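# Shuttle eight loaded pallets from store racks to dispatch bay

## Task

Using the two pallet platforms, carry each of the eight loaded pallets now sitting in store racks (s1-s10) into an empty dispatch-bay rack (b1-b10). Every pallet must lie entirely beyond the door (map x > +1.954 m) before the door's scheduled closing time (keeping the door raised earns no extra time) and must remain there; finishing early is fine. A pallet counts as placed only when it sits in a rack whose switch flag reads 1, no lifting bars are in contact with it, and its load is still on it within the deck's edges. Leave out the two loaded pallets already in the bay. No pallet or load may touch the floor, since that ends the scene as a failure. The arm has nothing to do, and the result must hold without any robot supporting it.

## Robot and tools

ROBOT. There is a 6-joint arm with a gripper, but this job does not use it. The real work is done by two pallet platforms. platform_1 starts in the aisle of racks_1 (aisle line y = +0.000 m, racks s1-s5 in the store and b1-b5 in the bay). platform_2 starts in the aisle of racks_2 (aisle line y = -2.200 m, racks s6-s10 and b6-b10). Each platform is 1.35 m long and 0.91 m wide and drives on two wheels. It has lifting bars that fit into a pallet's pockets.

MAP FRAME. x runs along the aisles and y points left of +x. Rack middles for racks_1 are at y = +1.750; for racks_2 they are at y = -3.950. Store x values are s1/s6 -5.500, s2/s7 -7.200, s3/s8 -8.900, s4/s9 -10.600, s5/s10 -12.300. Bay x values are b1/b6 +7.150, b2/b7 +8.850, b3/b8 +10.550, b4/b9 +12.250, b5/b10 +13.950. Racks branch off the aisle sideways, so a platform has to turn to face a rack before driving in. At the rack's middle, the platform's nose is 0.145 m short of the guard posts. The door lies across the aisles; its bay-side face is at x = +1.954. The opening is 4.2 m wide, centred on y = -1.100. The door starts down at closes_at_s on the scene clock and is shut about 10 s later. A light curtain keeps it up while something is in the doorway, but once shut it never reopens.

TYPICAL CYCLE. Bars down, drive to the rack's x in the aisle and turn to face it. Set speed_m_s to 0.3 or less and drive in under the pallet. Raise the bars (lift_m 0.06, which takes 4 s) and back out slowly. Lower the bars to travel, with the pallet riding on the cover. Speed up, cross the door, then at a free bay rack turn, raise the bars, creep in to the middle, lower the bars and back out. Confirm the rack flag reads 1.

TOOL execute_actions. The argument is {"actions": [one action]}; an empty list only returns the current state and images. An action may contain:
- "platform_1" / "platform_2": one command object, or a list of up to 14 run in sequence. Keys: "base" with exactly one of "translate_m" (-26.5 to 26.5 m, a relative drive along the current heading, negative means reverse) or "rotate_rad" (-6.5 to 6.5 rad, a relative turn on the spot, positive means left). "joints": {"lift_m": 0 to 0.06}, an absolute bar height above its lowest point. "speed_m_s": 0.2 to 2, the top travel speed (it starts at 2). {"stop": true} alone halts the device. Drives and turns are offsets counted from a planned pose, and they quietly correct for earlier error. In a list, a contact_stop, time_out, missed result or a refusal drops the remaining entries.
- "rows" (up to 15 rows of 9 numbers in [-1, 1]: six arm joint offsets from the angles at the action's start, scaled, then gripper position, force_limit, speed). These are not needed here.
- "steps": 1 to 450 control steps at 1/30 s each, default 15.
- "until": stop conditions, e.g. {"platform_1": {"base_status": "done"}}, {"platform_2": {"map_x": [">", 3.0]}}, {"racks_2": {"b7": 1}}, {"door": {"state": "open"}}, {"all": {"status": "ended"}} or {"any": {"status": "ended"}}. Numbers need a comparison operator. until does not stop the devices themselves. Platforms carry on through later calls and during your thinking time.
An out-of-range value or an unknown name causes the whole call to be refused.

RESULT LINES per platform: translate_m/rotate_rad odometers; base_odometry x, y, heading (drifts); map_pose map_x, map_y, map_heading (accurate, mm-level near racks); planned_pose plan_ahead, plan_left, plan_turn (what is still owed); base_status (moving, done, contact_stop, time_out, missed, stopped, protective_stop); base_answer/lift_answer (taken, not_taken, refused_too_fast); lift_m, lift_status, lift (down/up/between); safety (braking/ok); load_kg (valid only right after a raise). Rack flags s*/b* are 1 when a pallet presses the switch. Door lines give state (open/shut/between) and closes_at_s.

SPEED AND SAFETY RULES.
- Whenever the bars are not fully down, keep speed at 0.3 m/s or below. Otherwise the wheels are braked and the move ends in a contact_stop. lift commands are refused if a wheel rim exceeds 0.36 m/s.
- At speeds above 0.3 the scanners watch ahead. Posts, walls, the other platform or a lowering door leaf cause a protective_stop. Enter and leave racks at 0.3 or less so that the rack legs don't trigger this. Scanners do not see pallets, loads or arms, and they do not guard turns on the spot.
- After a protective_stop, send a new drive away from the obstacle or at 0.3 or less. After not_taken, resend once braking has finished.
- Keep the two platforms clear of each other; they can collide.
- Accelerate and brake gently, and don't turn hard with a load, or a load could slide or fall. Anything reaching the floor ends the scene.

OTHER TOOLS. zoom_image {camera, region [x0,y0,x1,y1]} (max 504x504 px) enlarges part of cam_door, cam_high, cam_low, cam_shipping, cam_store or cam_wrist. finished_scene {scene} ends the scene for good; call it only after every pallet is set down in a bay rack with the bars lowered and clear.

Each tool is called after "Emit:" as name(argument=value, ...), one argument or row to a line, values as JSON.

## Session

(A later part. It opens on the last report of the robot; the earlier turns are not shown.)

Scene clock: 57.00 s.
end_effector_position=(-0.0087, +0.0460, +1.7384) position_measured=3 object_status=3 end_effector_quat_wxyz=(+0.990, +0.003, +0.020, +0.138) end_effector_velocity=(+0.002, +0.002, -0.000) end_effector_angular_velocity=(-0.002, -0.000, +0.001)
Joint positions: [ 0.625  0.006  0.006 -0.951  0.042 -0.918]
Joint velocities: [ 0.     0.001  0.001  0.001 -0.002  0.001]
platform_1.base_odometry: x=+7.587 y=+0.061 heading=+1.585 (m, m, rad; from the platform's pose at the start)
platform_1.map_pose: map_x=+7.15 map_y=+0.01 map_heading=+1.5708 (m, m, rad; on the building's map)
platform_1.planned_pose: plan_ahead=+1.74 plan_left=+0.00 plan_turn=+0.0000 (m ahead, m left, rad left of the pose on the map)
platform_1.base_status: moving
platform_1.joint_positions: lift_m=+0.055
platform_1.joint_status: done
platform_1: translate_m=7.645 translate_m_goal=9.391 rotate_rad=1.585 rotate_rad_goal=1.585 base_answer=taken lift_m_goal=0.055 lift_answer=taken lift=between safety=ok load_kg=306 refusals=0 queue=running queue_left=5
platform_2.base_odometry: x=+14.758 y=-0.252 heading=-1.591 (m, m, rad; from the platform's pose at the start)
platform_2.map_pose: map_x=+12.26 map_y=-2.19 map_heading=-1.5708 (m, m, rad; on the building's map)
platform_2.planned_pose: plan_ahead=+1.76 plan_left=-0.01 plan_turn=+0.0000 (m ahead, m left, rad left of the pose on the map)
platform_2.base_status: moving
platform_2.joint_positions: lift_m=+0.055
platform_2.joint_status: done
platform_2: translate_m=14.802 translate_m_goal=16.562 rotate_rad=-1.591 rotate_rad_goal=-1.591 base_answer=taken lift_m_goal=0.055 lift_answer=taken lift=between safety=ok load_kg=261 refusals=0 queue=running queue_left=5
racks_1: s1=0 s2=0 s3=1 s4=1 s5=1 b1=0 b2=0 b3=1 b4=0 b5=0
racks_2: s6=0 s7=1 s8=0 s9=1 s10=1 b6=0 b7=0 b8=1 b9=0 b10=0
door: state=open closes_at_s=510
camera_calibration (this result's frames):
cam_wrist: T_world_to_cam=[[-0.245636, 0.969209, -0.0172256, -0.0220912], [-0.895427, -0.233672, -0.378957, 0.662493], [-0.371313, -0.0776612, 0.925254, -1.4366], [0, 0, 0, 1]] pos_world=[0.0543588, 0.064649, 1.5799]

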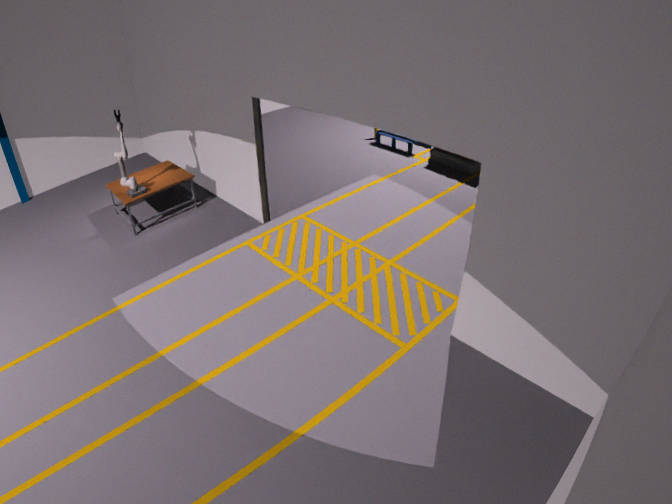

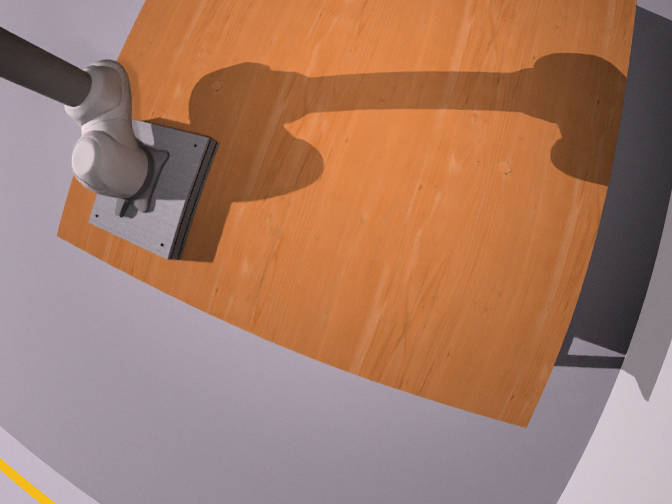

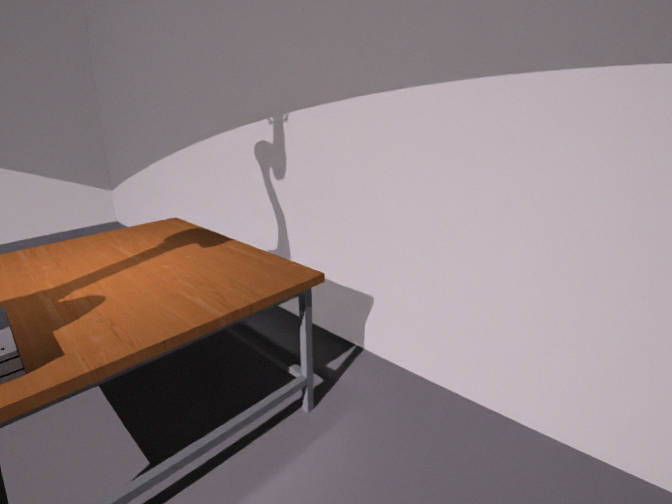

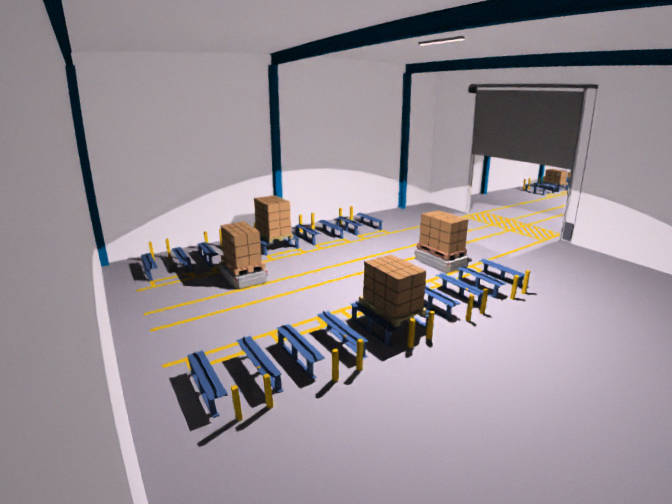

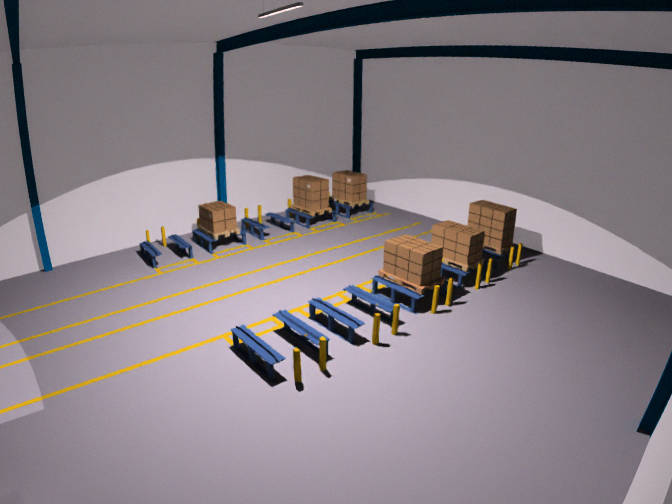

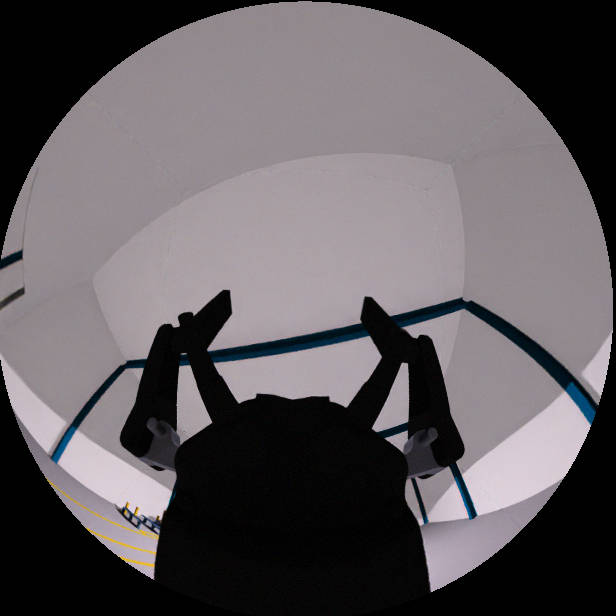

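Emit:
execute_actions(
  actions=[
    {"steps":450,"until":{"platform_1":{"queue_left":["<=",3],"map_y":["<=",0.97],"lift":"down"},"platform_2":{"queue_left":["<=",3],"map_y":[">=",-3.17],"lift":"down"}}},
  ],
)

Emit:
execute_actions(
  actions=[
    {"platform_1":{"speed_m_s":2},"platform_2":{"speed_m_s":2},"steps":450,"until":{"platform_1":{"queue":["!=","running"]}}},
  ],
)

Scene clock: 68.67 s.
end_effector_position=(-0.0087, +0.0460, +1.7384) position_measured=3 object_status=3 end_effector_quat_wxyz=(+0.990, +0.003, +0.020, +0.138) end_effector_velocity=(+0.000, +0.001, -0.000) end_effector_angular_velocity=(-0.001, -0.000, +0.000)
Joint positions: [ 0.625  0.006  0.006 -0.951  0.042 -0.918]
Joint velocities: [-0.     0.     0.001  0.002 -0.001 -0.001]
platform_1.base_odometry: x=+7.572 y=+0.966 heading=+1.581 (m, m, rad; from the platform's pose at the start)
platform_1.map_pose: map_x=+7.15 map_y=+0.90 map_heading=+1.5708 (m, m, rad; on the building's map)
platform_1.planned_pose: plan_ahead=-0.90 plan_left=+0.00 plan_turn=+0.0000 (m ahead, m left, rad left of the pose on the map)
platform_1.base_status: moving
platform_1.joint_positions: lift_m=+0.000
platform_1.joint_status: done
platform_1: translate_m=8.538 translate_m_goal=7.641 rotate_rad=1.581 rotate_rad_goal=1.583 base_answer=taken lift_m_goal=0.000 lift_answer=taken lift=down safety=ok load_kg=-49 refusals=0 queue=running queue_left=3
platform_2.base_odometry: x=+14.732 y=-1.239 heading=-1.590 (m, m, rad; from the platform's pose at the start)
platform_2.map_pose: map_x=+12.25 map_y=-3.17 map_heading=-1.5708 (m, m, rad; on the building's map)
platform_2.planned_pose: plan_ahead=-0.97 plan_left=+0.00 plan_turn=+0.0000 (m ahead, m left, rad left of the pose on the map)
platform_2.base_status: moving
platform_2.joint_positions: lift_m=+0.000
platform_2.joint_status: done
platform_2: translate_m=15.779 translate_m_goal=14.813 rotate_rad=-1.590 rotate_rad_goal=-1.592 base_answer=taken lift_m_goal=0.000 lift_answer=taken lift=down safety=ok load_kg=-49 refusals=0 queue=running queue_left=3
racks_1: s1=0 s2=0 s3=1 s4=1 s5=1 b1=1 b2=0 b3=1 b4=0 b5=0
racks_2: s6=0 s7=1 s8=0 s9=1 s10=1 b6=0 b7=0 b8=1 b9=1 b10=0
door: state=open closes_at_s=510
camera_calibration (this result's frames):
cam_wrist: T_world_to_cam=[[-0.245636, 0.969209, -0.0172256, -0.0220912], [-0.895427, -0.233672, -0.378957, 0.662493], [-0.371313, -0.0776612, 0.925254, -1.4366], [0, 0, 0, 1]] pos_world=[0.0543588, 0.064649, 1.5799]

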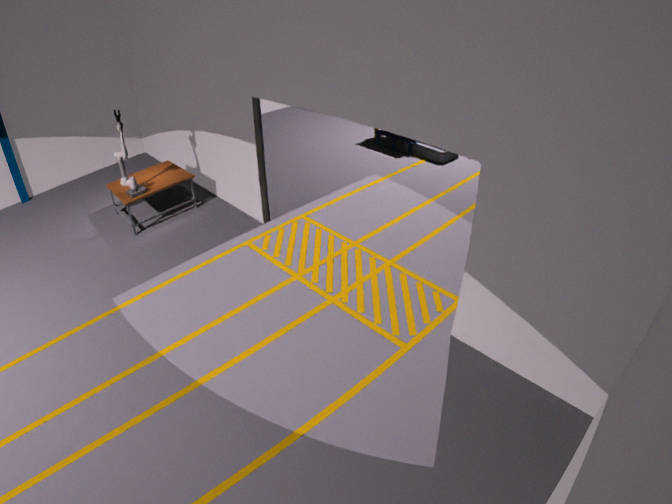

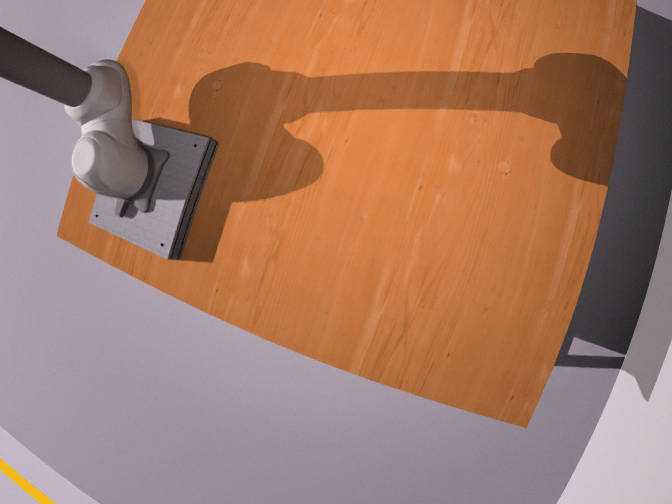

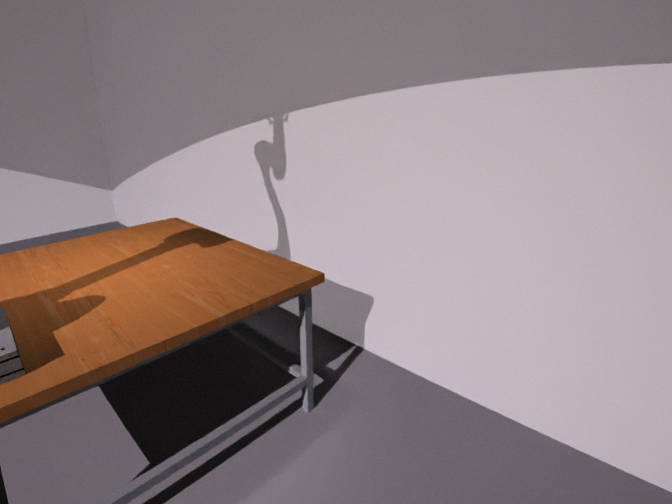

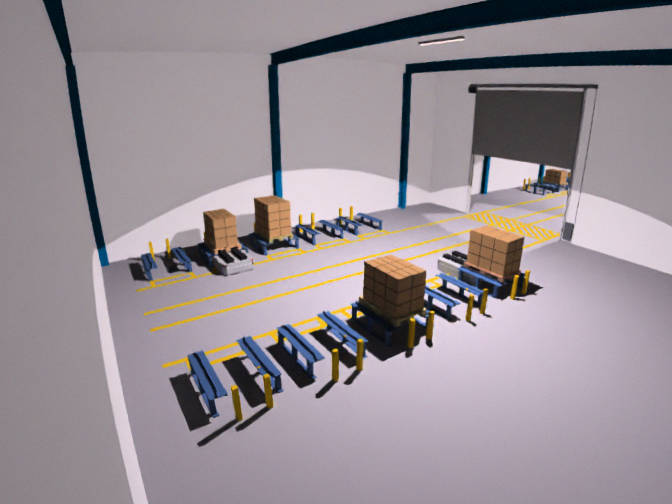

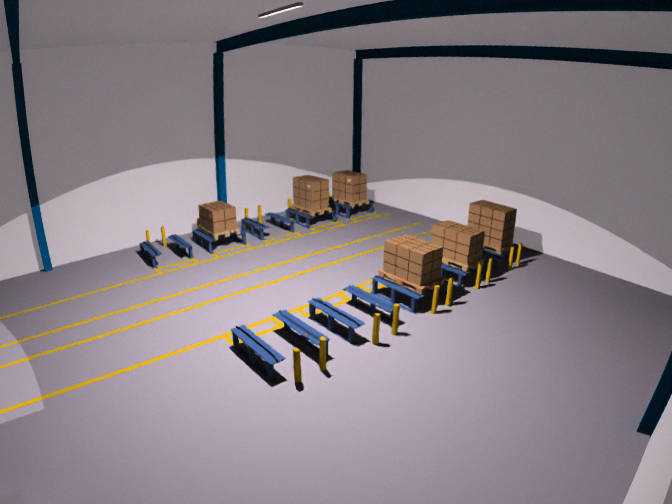

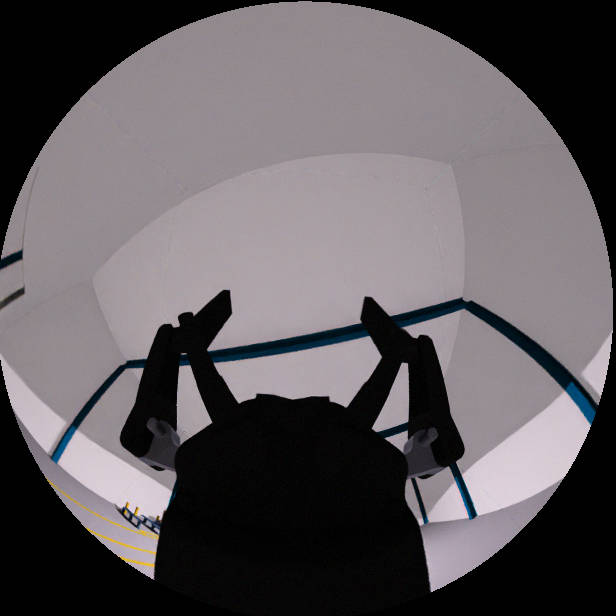

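Scene clock: 83.67 s.
end_effector_position=(-0.0087, +0.0460, +1.7384) position_measured=3 object_status=3 end_effector_quat_wxyz=(+0.990, +0.003, +0.020, +0.138) end_effector_velocity=(-0.000, +0.001, +0.000) end_effector_angular_velocity=(-0.001, -0.002, +0.001)
Joint positions: [ 0.625  0.006  0.006 -0.951  0.042 -0.918]
Joint velocities: [ 0.     0.     0.     0.001 -0.002  0.   ]
platform_1.base_odometry: x=-3.938 y=-0.096 heading=+0.028 (m, m, rad; from the platform's pose at the start)
platform_1.map_pose: map_x=-4.44 map_y=+0.01 map_heading=+0.0131 (m, m, rad; on the building's map)
platform_1.planned_pose: plan_ahead=-4.46 plan_left=+0.05 plan_turn=-0.0131 (m ahead, m left, rad left of the pose on the map)
platform_1.base_status: moving
platform_1.joint_positions: lift_m=+0.000
platform_1.joint_status: done
platform_1: translate_m=-3.943 translate_m_goal=-8.409 rotate_rad=0.028 rotate_rad_goal=0.028 base_answer=taken lift_m_goal=0.000 lift_answer=taken lift=down safety=ok load_kg=-49 refusals=0 queue=running queue_left=1
platform_2.base_odometry: x=+3.060 y=-0.037 heading=-0.014 (m, m, rad; from the platform's pose at the start)
platform_2.map_pose: map_x=+0.51 map_y=-2.19 map_heading=+0.0087 (m, m, rad; on the building's map)
platform_2.planned_pose: plan_ahead=-7.71 plan_left=+0.06 plan_turn=-0.0087 (m ahead, m left, rad left of the pose on the map)
platform_2.base_status: moving
platform_2.joint_positions: lift_m=+0.000
platform_2.joint_status: done
platform_2: translate_m=3.052 translate_m_goal=-4.637 rotate_rad=-0.014 rotate_rad_goal=-0.015 base_answer=taken lift_m_goal=0.000 lift_answer=taken lift=down safety=ok load_kg=-49 refusals=0 queue=running queue_left=1
racks_1: s1=0 s2=0 s3=1 s4=1 s5=1 b1=1 b2=0 b3=1 b4=0 b5=0
racks_2: s6=0 s7=1 s8=0 s9=1 s10=1 b6=0 b7=0 b8=1 b9=1 b10=0
door: state=open closes_at_s=510
camera_calibration (this result's frames):
cam_wrist: T_world_to_cam=[[-0.245636, 0.969209, -0.0172257, -0.0220912], [-0.895427, -0.233672, -0.378956, 0.662492], [-0.371313, -0.0776611, 0.925254, -1.4366], [0, 0, 0, 1]] pos_world=[0.0543588, 0.064649, 1.5799]

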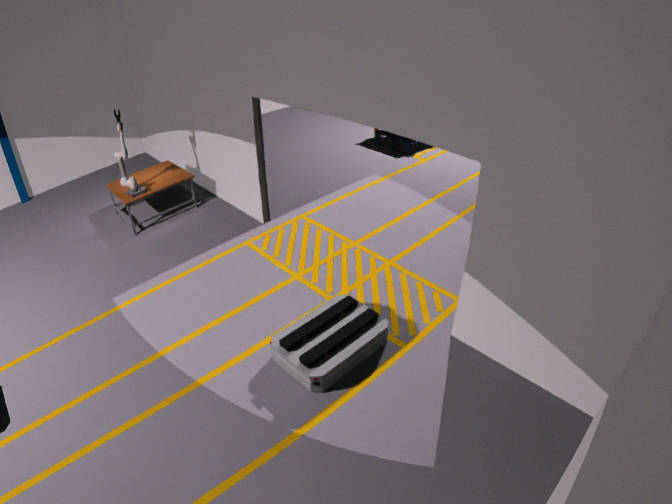

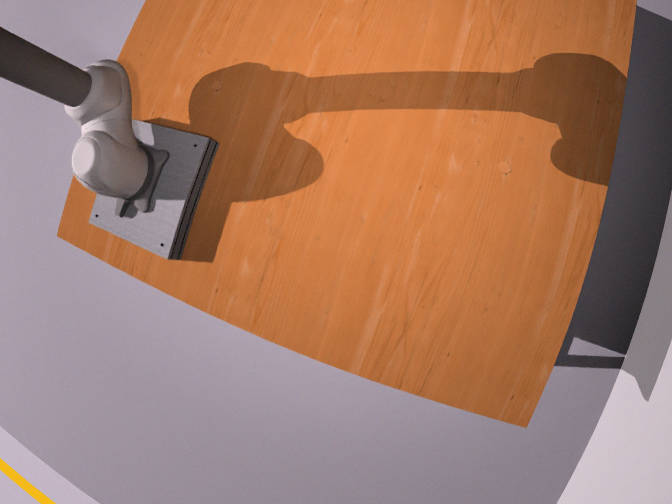

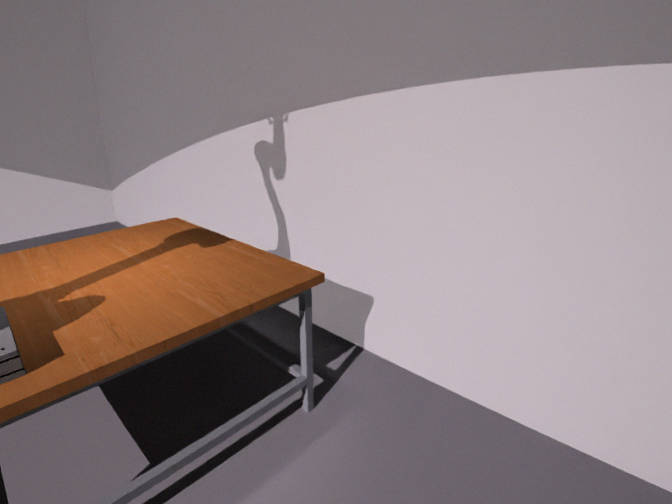

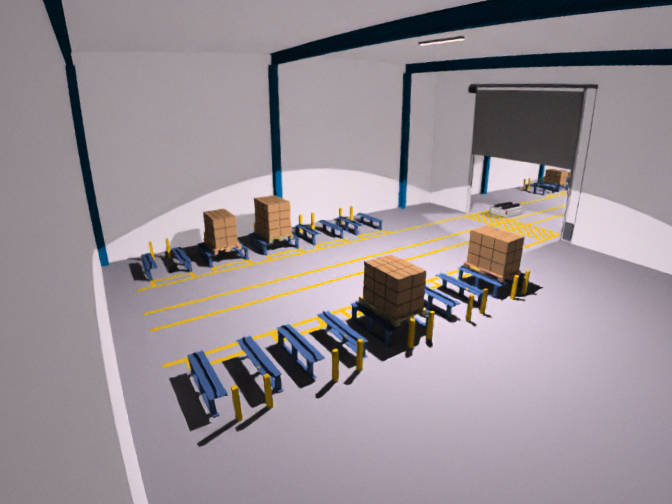

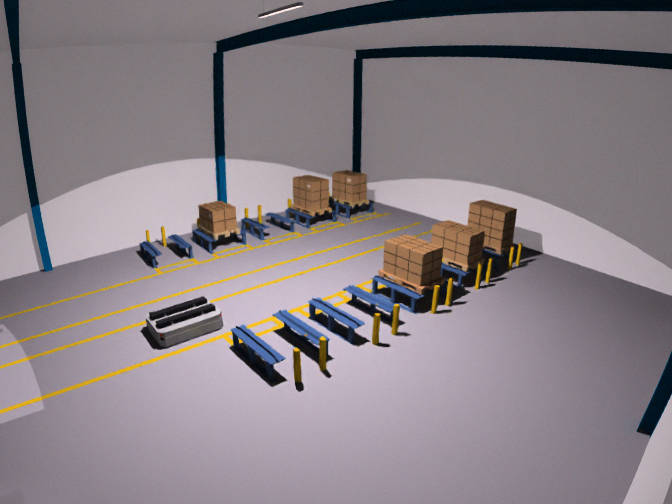

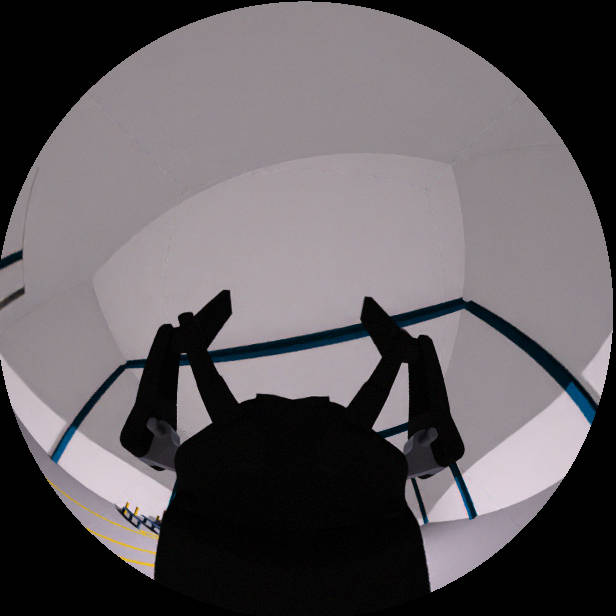

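Emit:
execute_actions(
  actions=[
    {"steps":450,"until":{"platform_1":{"queue":["!=","running"],"base_status":["!=","moving"]}}},
  ],
)

Scene clock: 92.80 s.
end_effector_position=(-0.0086, +0.0460, +1.7384) position_measured=3 object_status=3 end_effector_quat_wxyz=(+0.990, +0.003, +0.020, +0.138) end_effector_velocity=(-0.001, +0.000, +0.000) end_effector_angular_velocity=(-0.001, -0.001, +0.000)
Joint positions: [ 0.625  0.006  0.006 -0.951  0.042 -0.918]
Joint velocities: [ 0.    -0.     0.     0.    -0.002  0.   ]
platform_1.base_odometry: x=-8.455 y=-0.175 heading=+1.583 (m, m, rad; from the platform's pose at the start)
platform_1.map_pose: map_x=-8.90 map_y=+0.00 map_heading=+1.5708 (m, m, rad; on the building's map)
platform_1.planned_pose: plan_ahead=+0.00 plan_left=+0.00 plan_turn=+0.0000 (m ahead, m left, rad left of the pose on the map)
platform_1.base_status: done
platform_1.joint_positions: lift_m=+0.000
platform_1.joint_status: done
platform_1: translate_m=-8.399 translate_m_goal=-8.399 rotate_rad=1.583 rotate_rad_goal=1.583 base_answer=taken lift_m_goal=0.000 lift_answer=taken lift=down safety=ok load_kg=-49 refusals=0 queue=done queue_left=0
platform_2.base_odometry: x=-4.694 y=+0.112 heading=-1.138 (m, m, rad; from the platform's pose at the start)
platform_2.map_pose: map_x=-7.20 map_y=-2.19 map_heading=-1.1345 (m, m, rad; on the building's map)
platform_2.planned_pose: plan_ahead=+0.01 plan_left=+0.00 plan_turn=-0.4363 (m ahead, m left, rad left of the pose on the map)
platform_2.base_status: moving
platform_2.joint_positions: lift_m=+0.000
platform_2.joint_status: done
platform_2: translate_m=-4.637 translate_m_goal=-4.637 rotate_rad=-1.155 rotate_rad_goal=-1.590 base_answer=taken lift_m_goal=0.000 lift_answer=taken lift=down safety=ok load_kg=-49 refusals=0 queue=running queue_left=0
racks_1: s1=0 s2=0 s3=1 s4=1 s5=1 b1=1 b2=0 b3=1 b4=0 b5=0
racks_2: s6=0 s7=1 s8=0 s9=1 s10=1 b6=0 b7=0 b8=1 b9=1 b10=0
door: state=open closes_at_s=510
camera_calibration (this result's frames):
cam_wrist: T_world_to_cam=[[-0.245636, 0.969209, -0.0172256, -0.0220913], [-0.895427, -0.233672, -0.378956, 0.662492], [-0.371313, -0.0776611, 0.925254, -1.4366], [0, 0, 0, 1]] pos_world=[0.0543589, 0.0646491, 1.5799]

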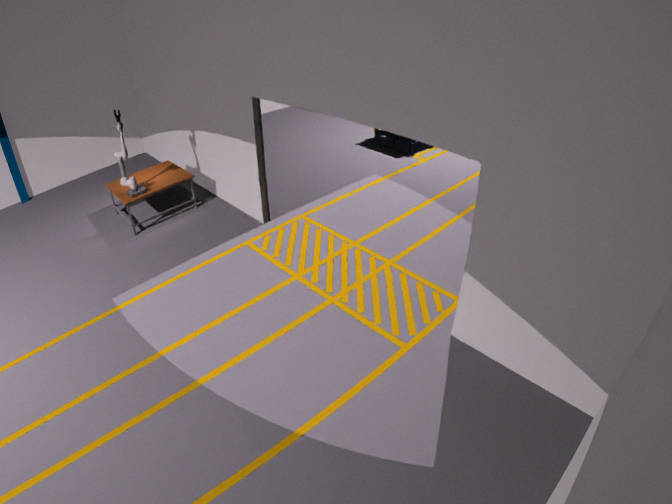

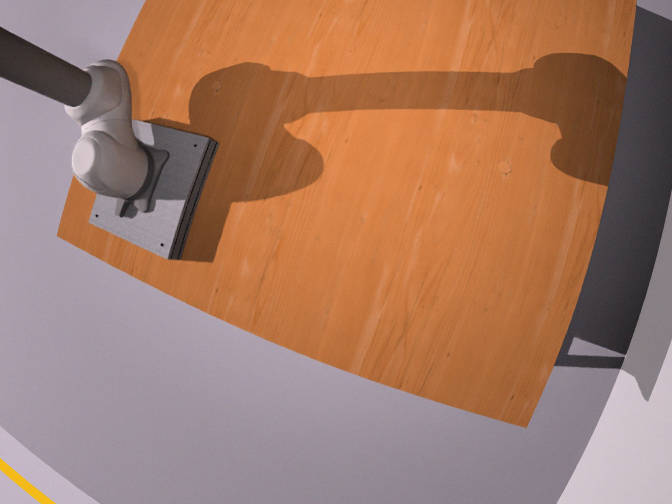

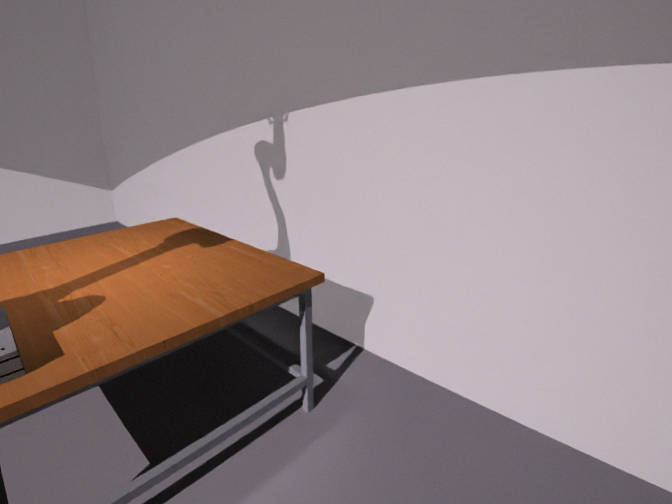

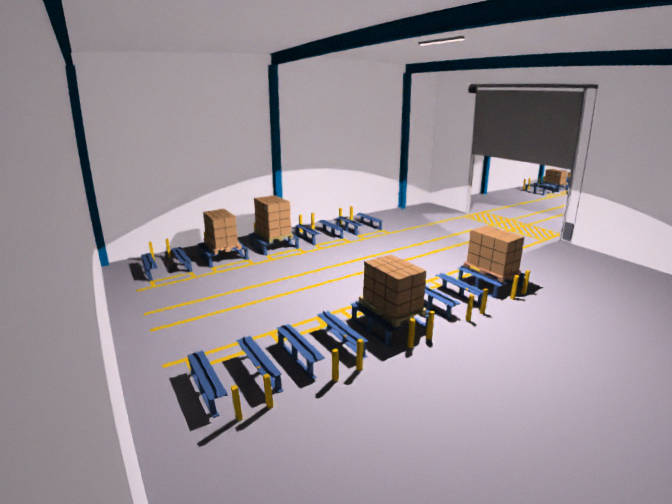

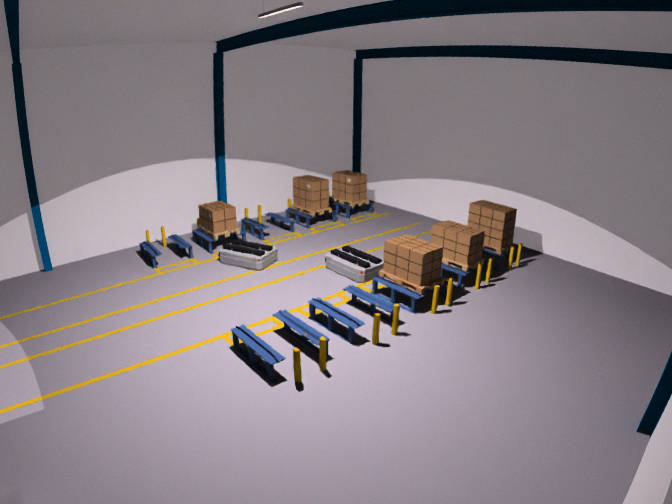

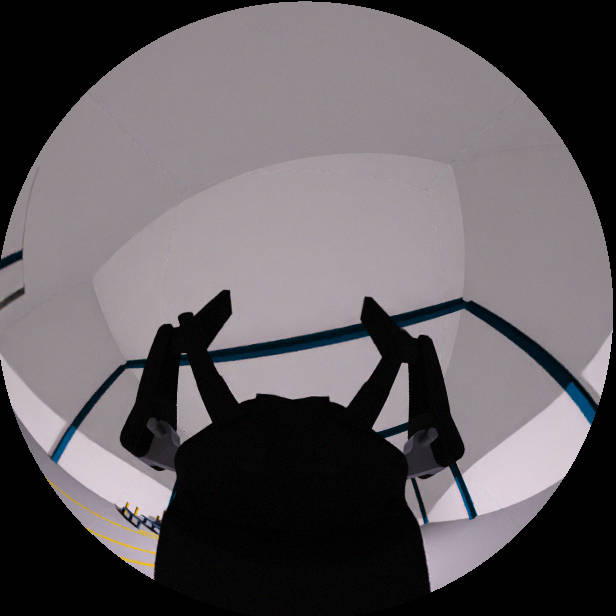

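Emit:
execute_actions(
  actions=[
    {"platform_1":[{"base":{"translate_m":1.75},"joints":{"lift_m":0.028},"speed_m_s":0.3},{"joints":{"lift_m":0.055}},{"base":{"translate_m":-1.75}},{"base":{"rotate_rad":-1.5708},"joints":{"lift_m":0},"speed_m_s":2},{"base":{"translate_m":17.75}},{"base":{"rotate_rad":1.5708},"joints":{"lift_m":0.055}},{"base":{"translate_m":1.75},"speed_m_s":0.3},{"joints":{"lift_m":0.03}},{"base":{"translate_m":-1.75},"joints":{"lift_m":0}},{"base":{"rotate_rad":-1.5708},"speed_m_s":2},{"base":{"translate_m":-19.45}},{"base":{"rotate_rad":1.5708}},{"base":{"translate_m":1.75},"joints":{"lift_m":0.028},"speed_m_s":0.3},{"joints":{"lift_m":0.055}}],"platform_2":[{"joints":{"lift_m":0.02}},{"base":{"translate_m":1.75},"joints":{"lift_m":0.028},"speed_m_s":0.3},{"joints":{"lift_m":0.055}},{"base":{"translate_m":-1.75}},{"base":{"rotate_rad":1.5708},"joints":{"lift_m":0},"speed_m_s":2},{"base":{"translate_m":14.35}},{"base":{"rotate_rad":-1.5708},"joints":{"lift_m":0.055}},{"base":{"translate_m":1.75},"speed_m_s":0.3},{"joints":{"lift_m":0.03}},{"base":{"translate_m":-1.75},"joints":{"lift_m":0}},{"base":{"rotate_rad":1.5708},"speed_m_s":2},{"base":{"translate_m":-17.75}},{"base":{"rotate_rad":-1.5708}},{"base":{"translate_m":1.75},"joints":{"lift_m":0.028},"speed_m_s":0.3}],"steps":450,"until":{"platform_1":{"queue":["!=","running"]}}},
  ],
)

Scene clock: 109.37 s.
end_effector_position=(-0.0087, +0.0460, +1.7384) position_measured=3 object_status=3 end_effector_quat_wxyz=(+0.990, +0.003, +0.020, +0.138) end_effector_velocity=(-0.000, +0.000, +0.000) end_effector_angular_velocity=(-0.000, -0.001, -0.000)
Joint positions: [ 0.625  0.006  0.006 -0.951  0.042 -0.918]
Joint velocities: [-0.     0.     0.     0.001 -0.001 -0.001]
platform_1.base_odometry: x=-8.455 y=-0.147 heading=+1.583 (m, m, rad; from the platform's pose at the start)
platform_1.map_pose: map_x=-8.90 map_y=+0.03 map_heading=+1.5708 (m, m, rad; on the building's map)
platform_1.planned_pose: plan_ahead=-0.03 plan_left=+0.00 plan_turn=+0.0000 (m ahead, m left, rad left of the pose on the map)
platform_1.base_status: moving
platform_1.joint_positions: lift_m=+0.055
platform_1.joint_status: done
platform_1: translate_m=-8.375 translate_m_goal=-8.399 rotate_rad=1.583 rotate_rad_goal=1.581 base_answer=taken lift_m_goal=0.055 lift_answer=taken lift=between safety=ok load_kg=208 refusals=0 queue=running queue_left=11
platform_2.base_odometry: x=-4.713 y=-0.475 heading=-1.591 (m, m, rad; from the platform's pose at the start)
platform_2.map_pose: map_x=-7.20 map_y=-2.78 map_heading=-1.5708 (m, m, rad; on the building's map)
platform_2.planned_pose: plan_ahead=-0.58 plan_left=+0.00 plan_turn=+0.0000 (m ahead, m left, rad left of the pose on the map)
platform_2.base_status: moving
platform_2.joint_positions: lift_m=+0.055
platform_2.joint_status: done
platform_2: translate_m=-4.060 translate_m_goal=-4.636 rotate_rad=-1.591 rotate_rad_goal=-1.593 base_answer=taken lift_m_goal=0.055 lift_answer=taken lift=between safety=ok load_kg=184 refusals=0 queue=running queue_left=10
racks_1: s1=0 s2=0 s3=0 s4=1 s5=1 b1=1 b2=0 b3=1 b4=0 b5=0
racks_2: s6=0 s7=0 s8=0 s9=1 s10=1 b6=0 b7=0 b8=1 b9=1 b10=0
door: state=open closes_at_s=510
camera_calibration (this result's frames):
cam_wrist: T_world_to_cam=[[-0.245636, 0.969209, -0.0172256, -0.0220913], [-0.895427, -0.233672, -0.378956, 0.662492], [-0.371313, -0.0776612, 0.925254, -1.4366], [0, 0, 0, 1]] pos_world=[0.0543588, 0.064649, 1.5799]

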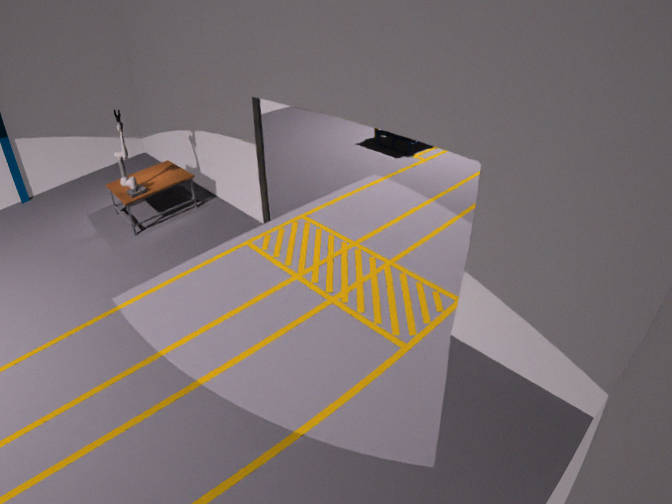

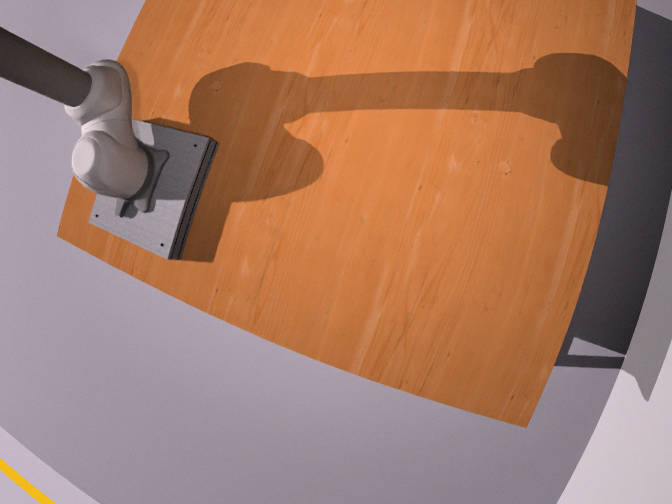

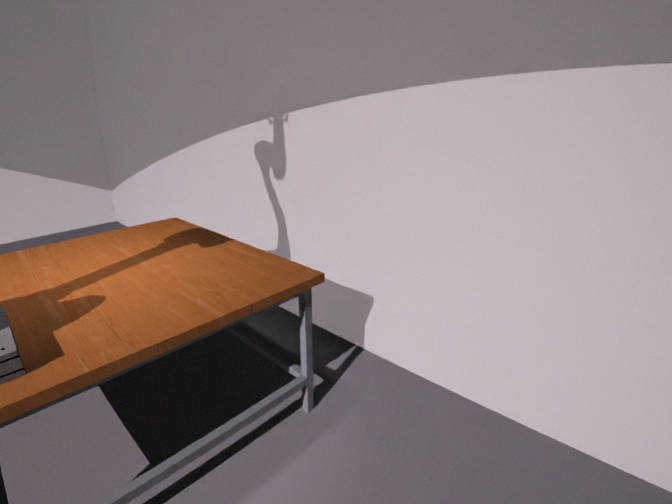

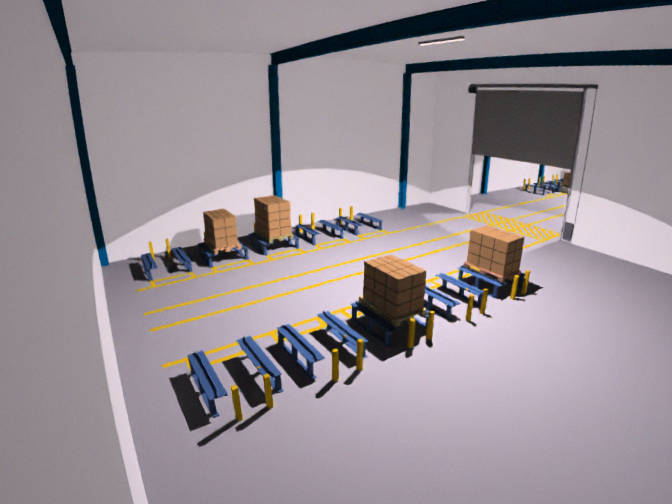

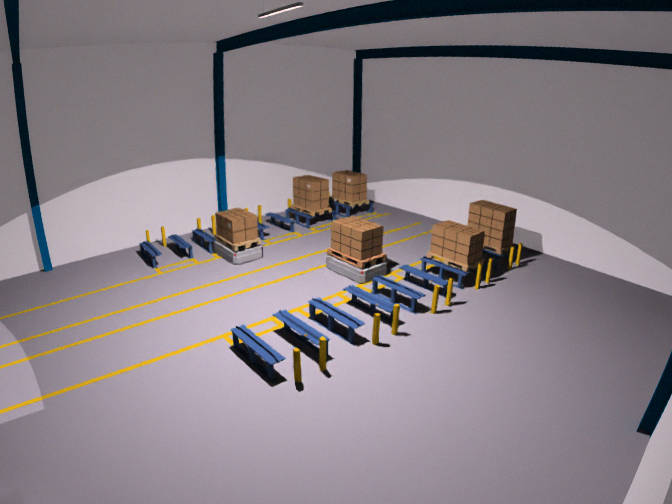

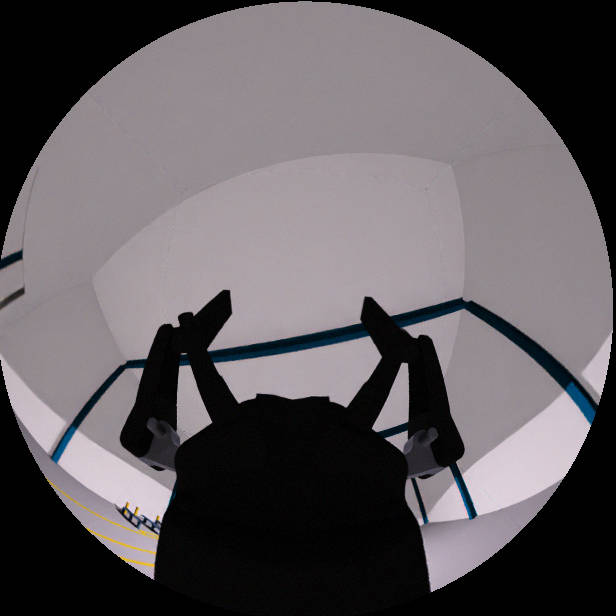

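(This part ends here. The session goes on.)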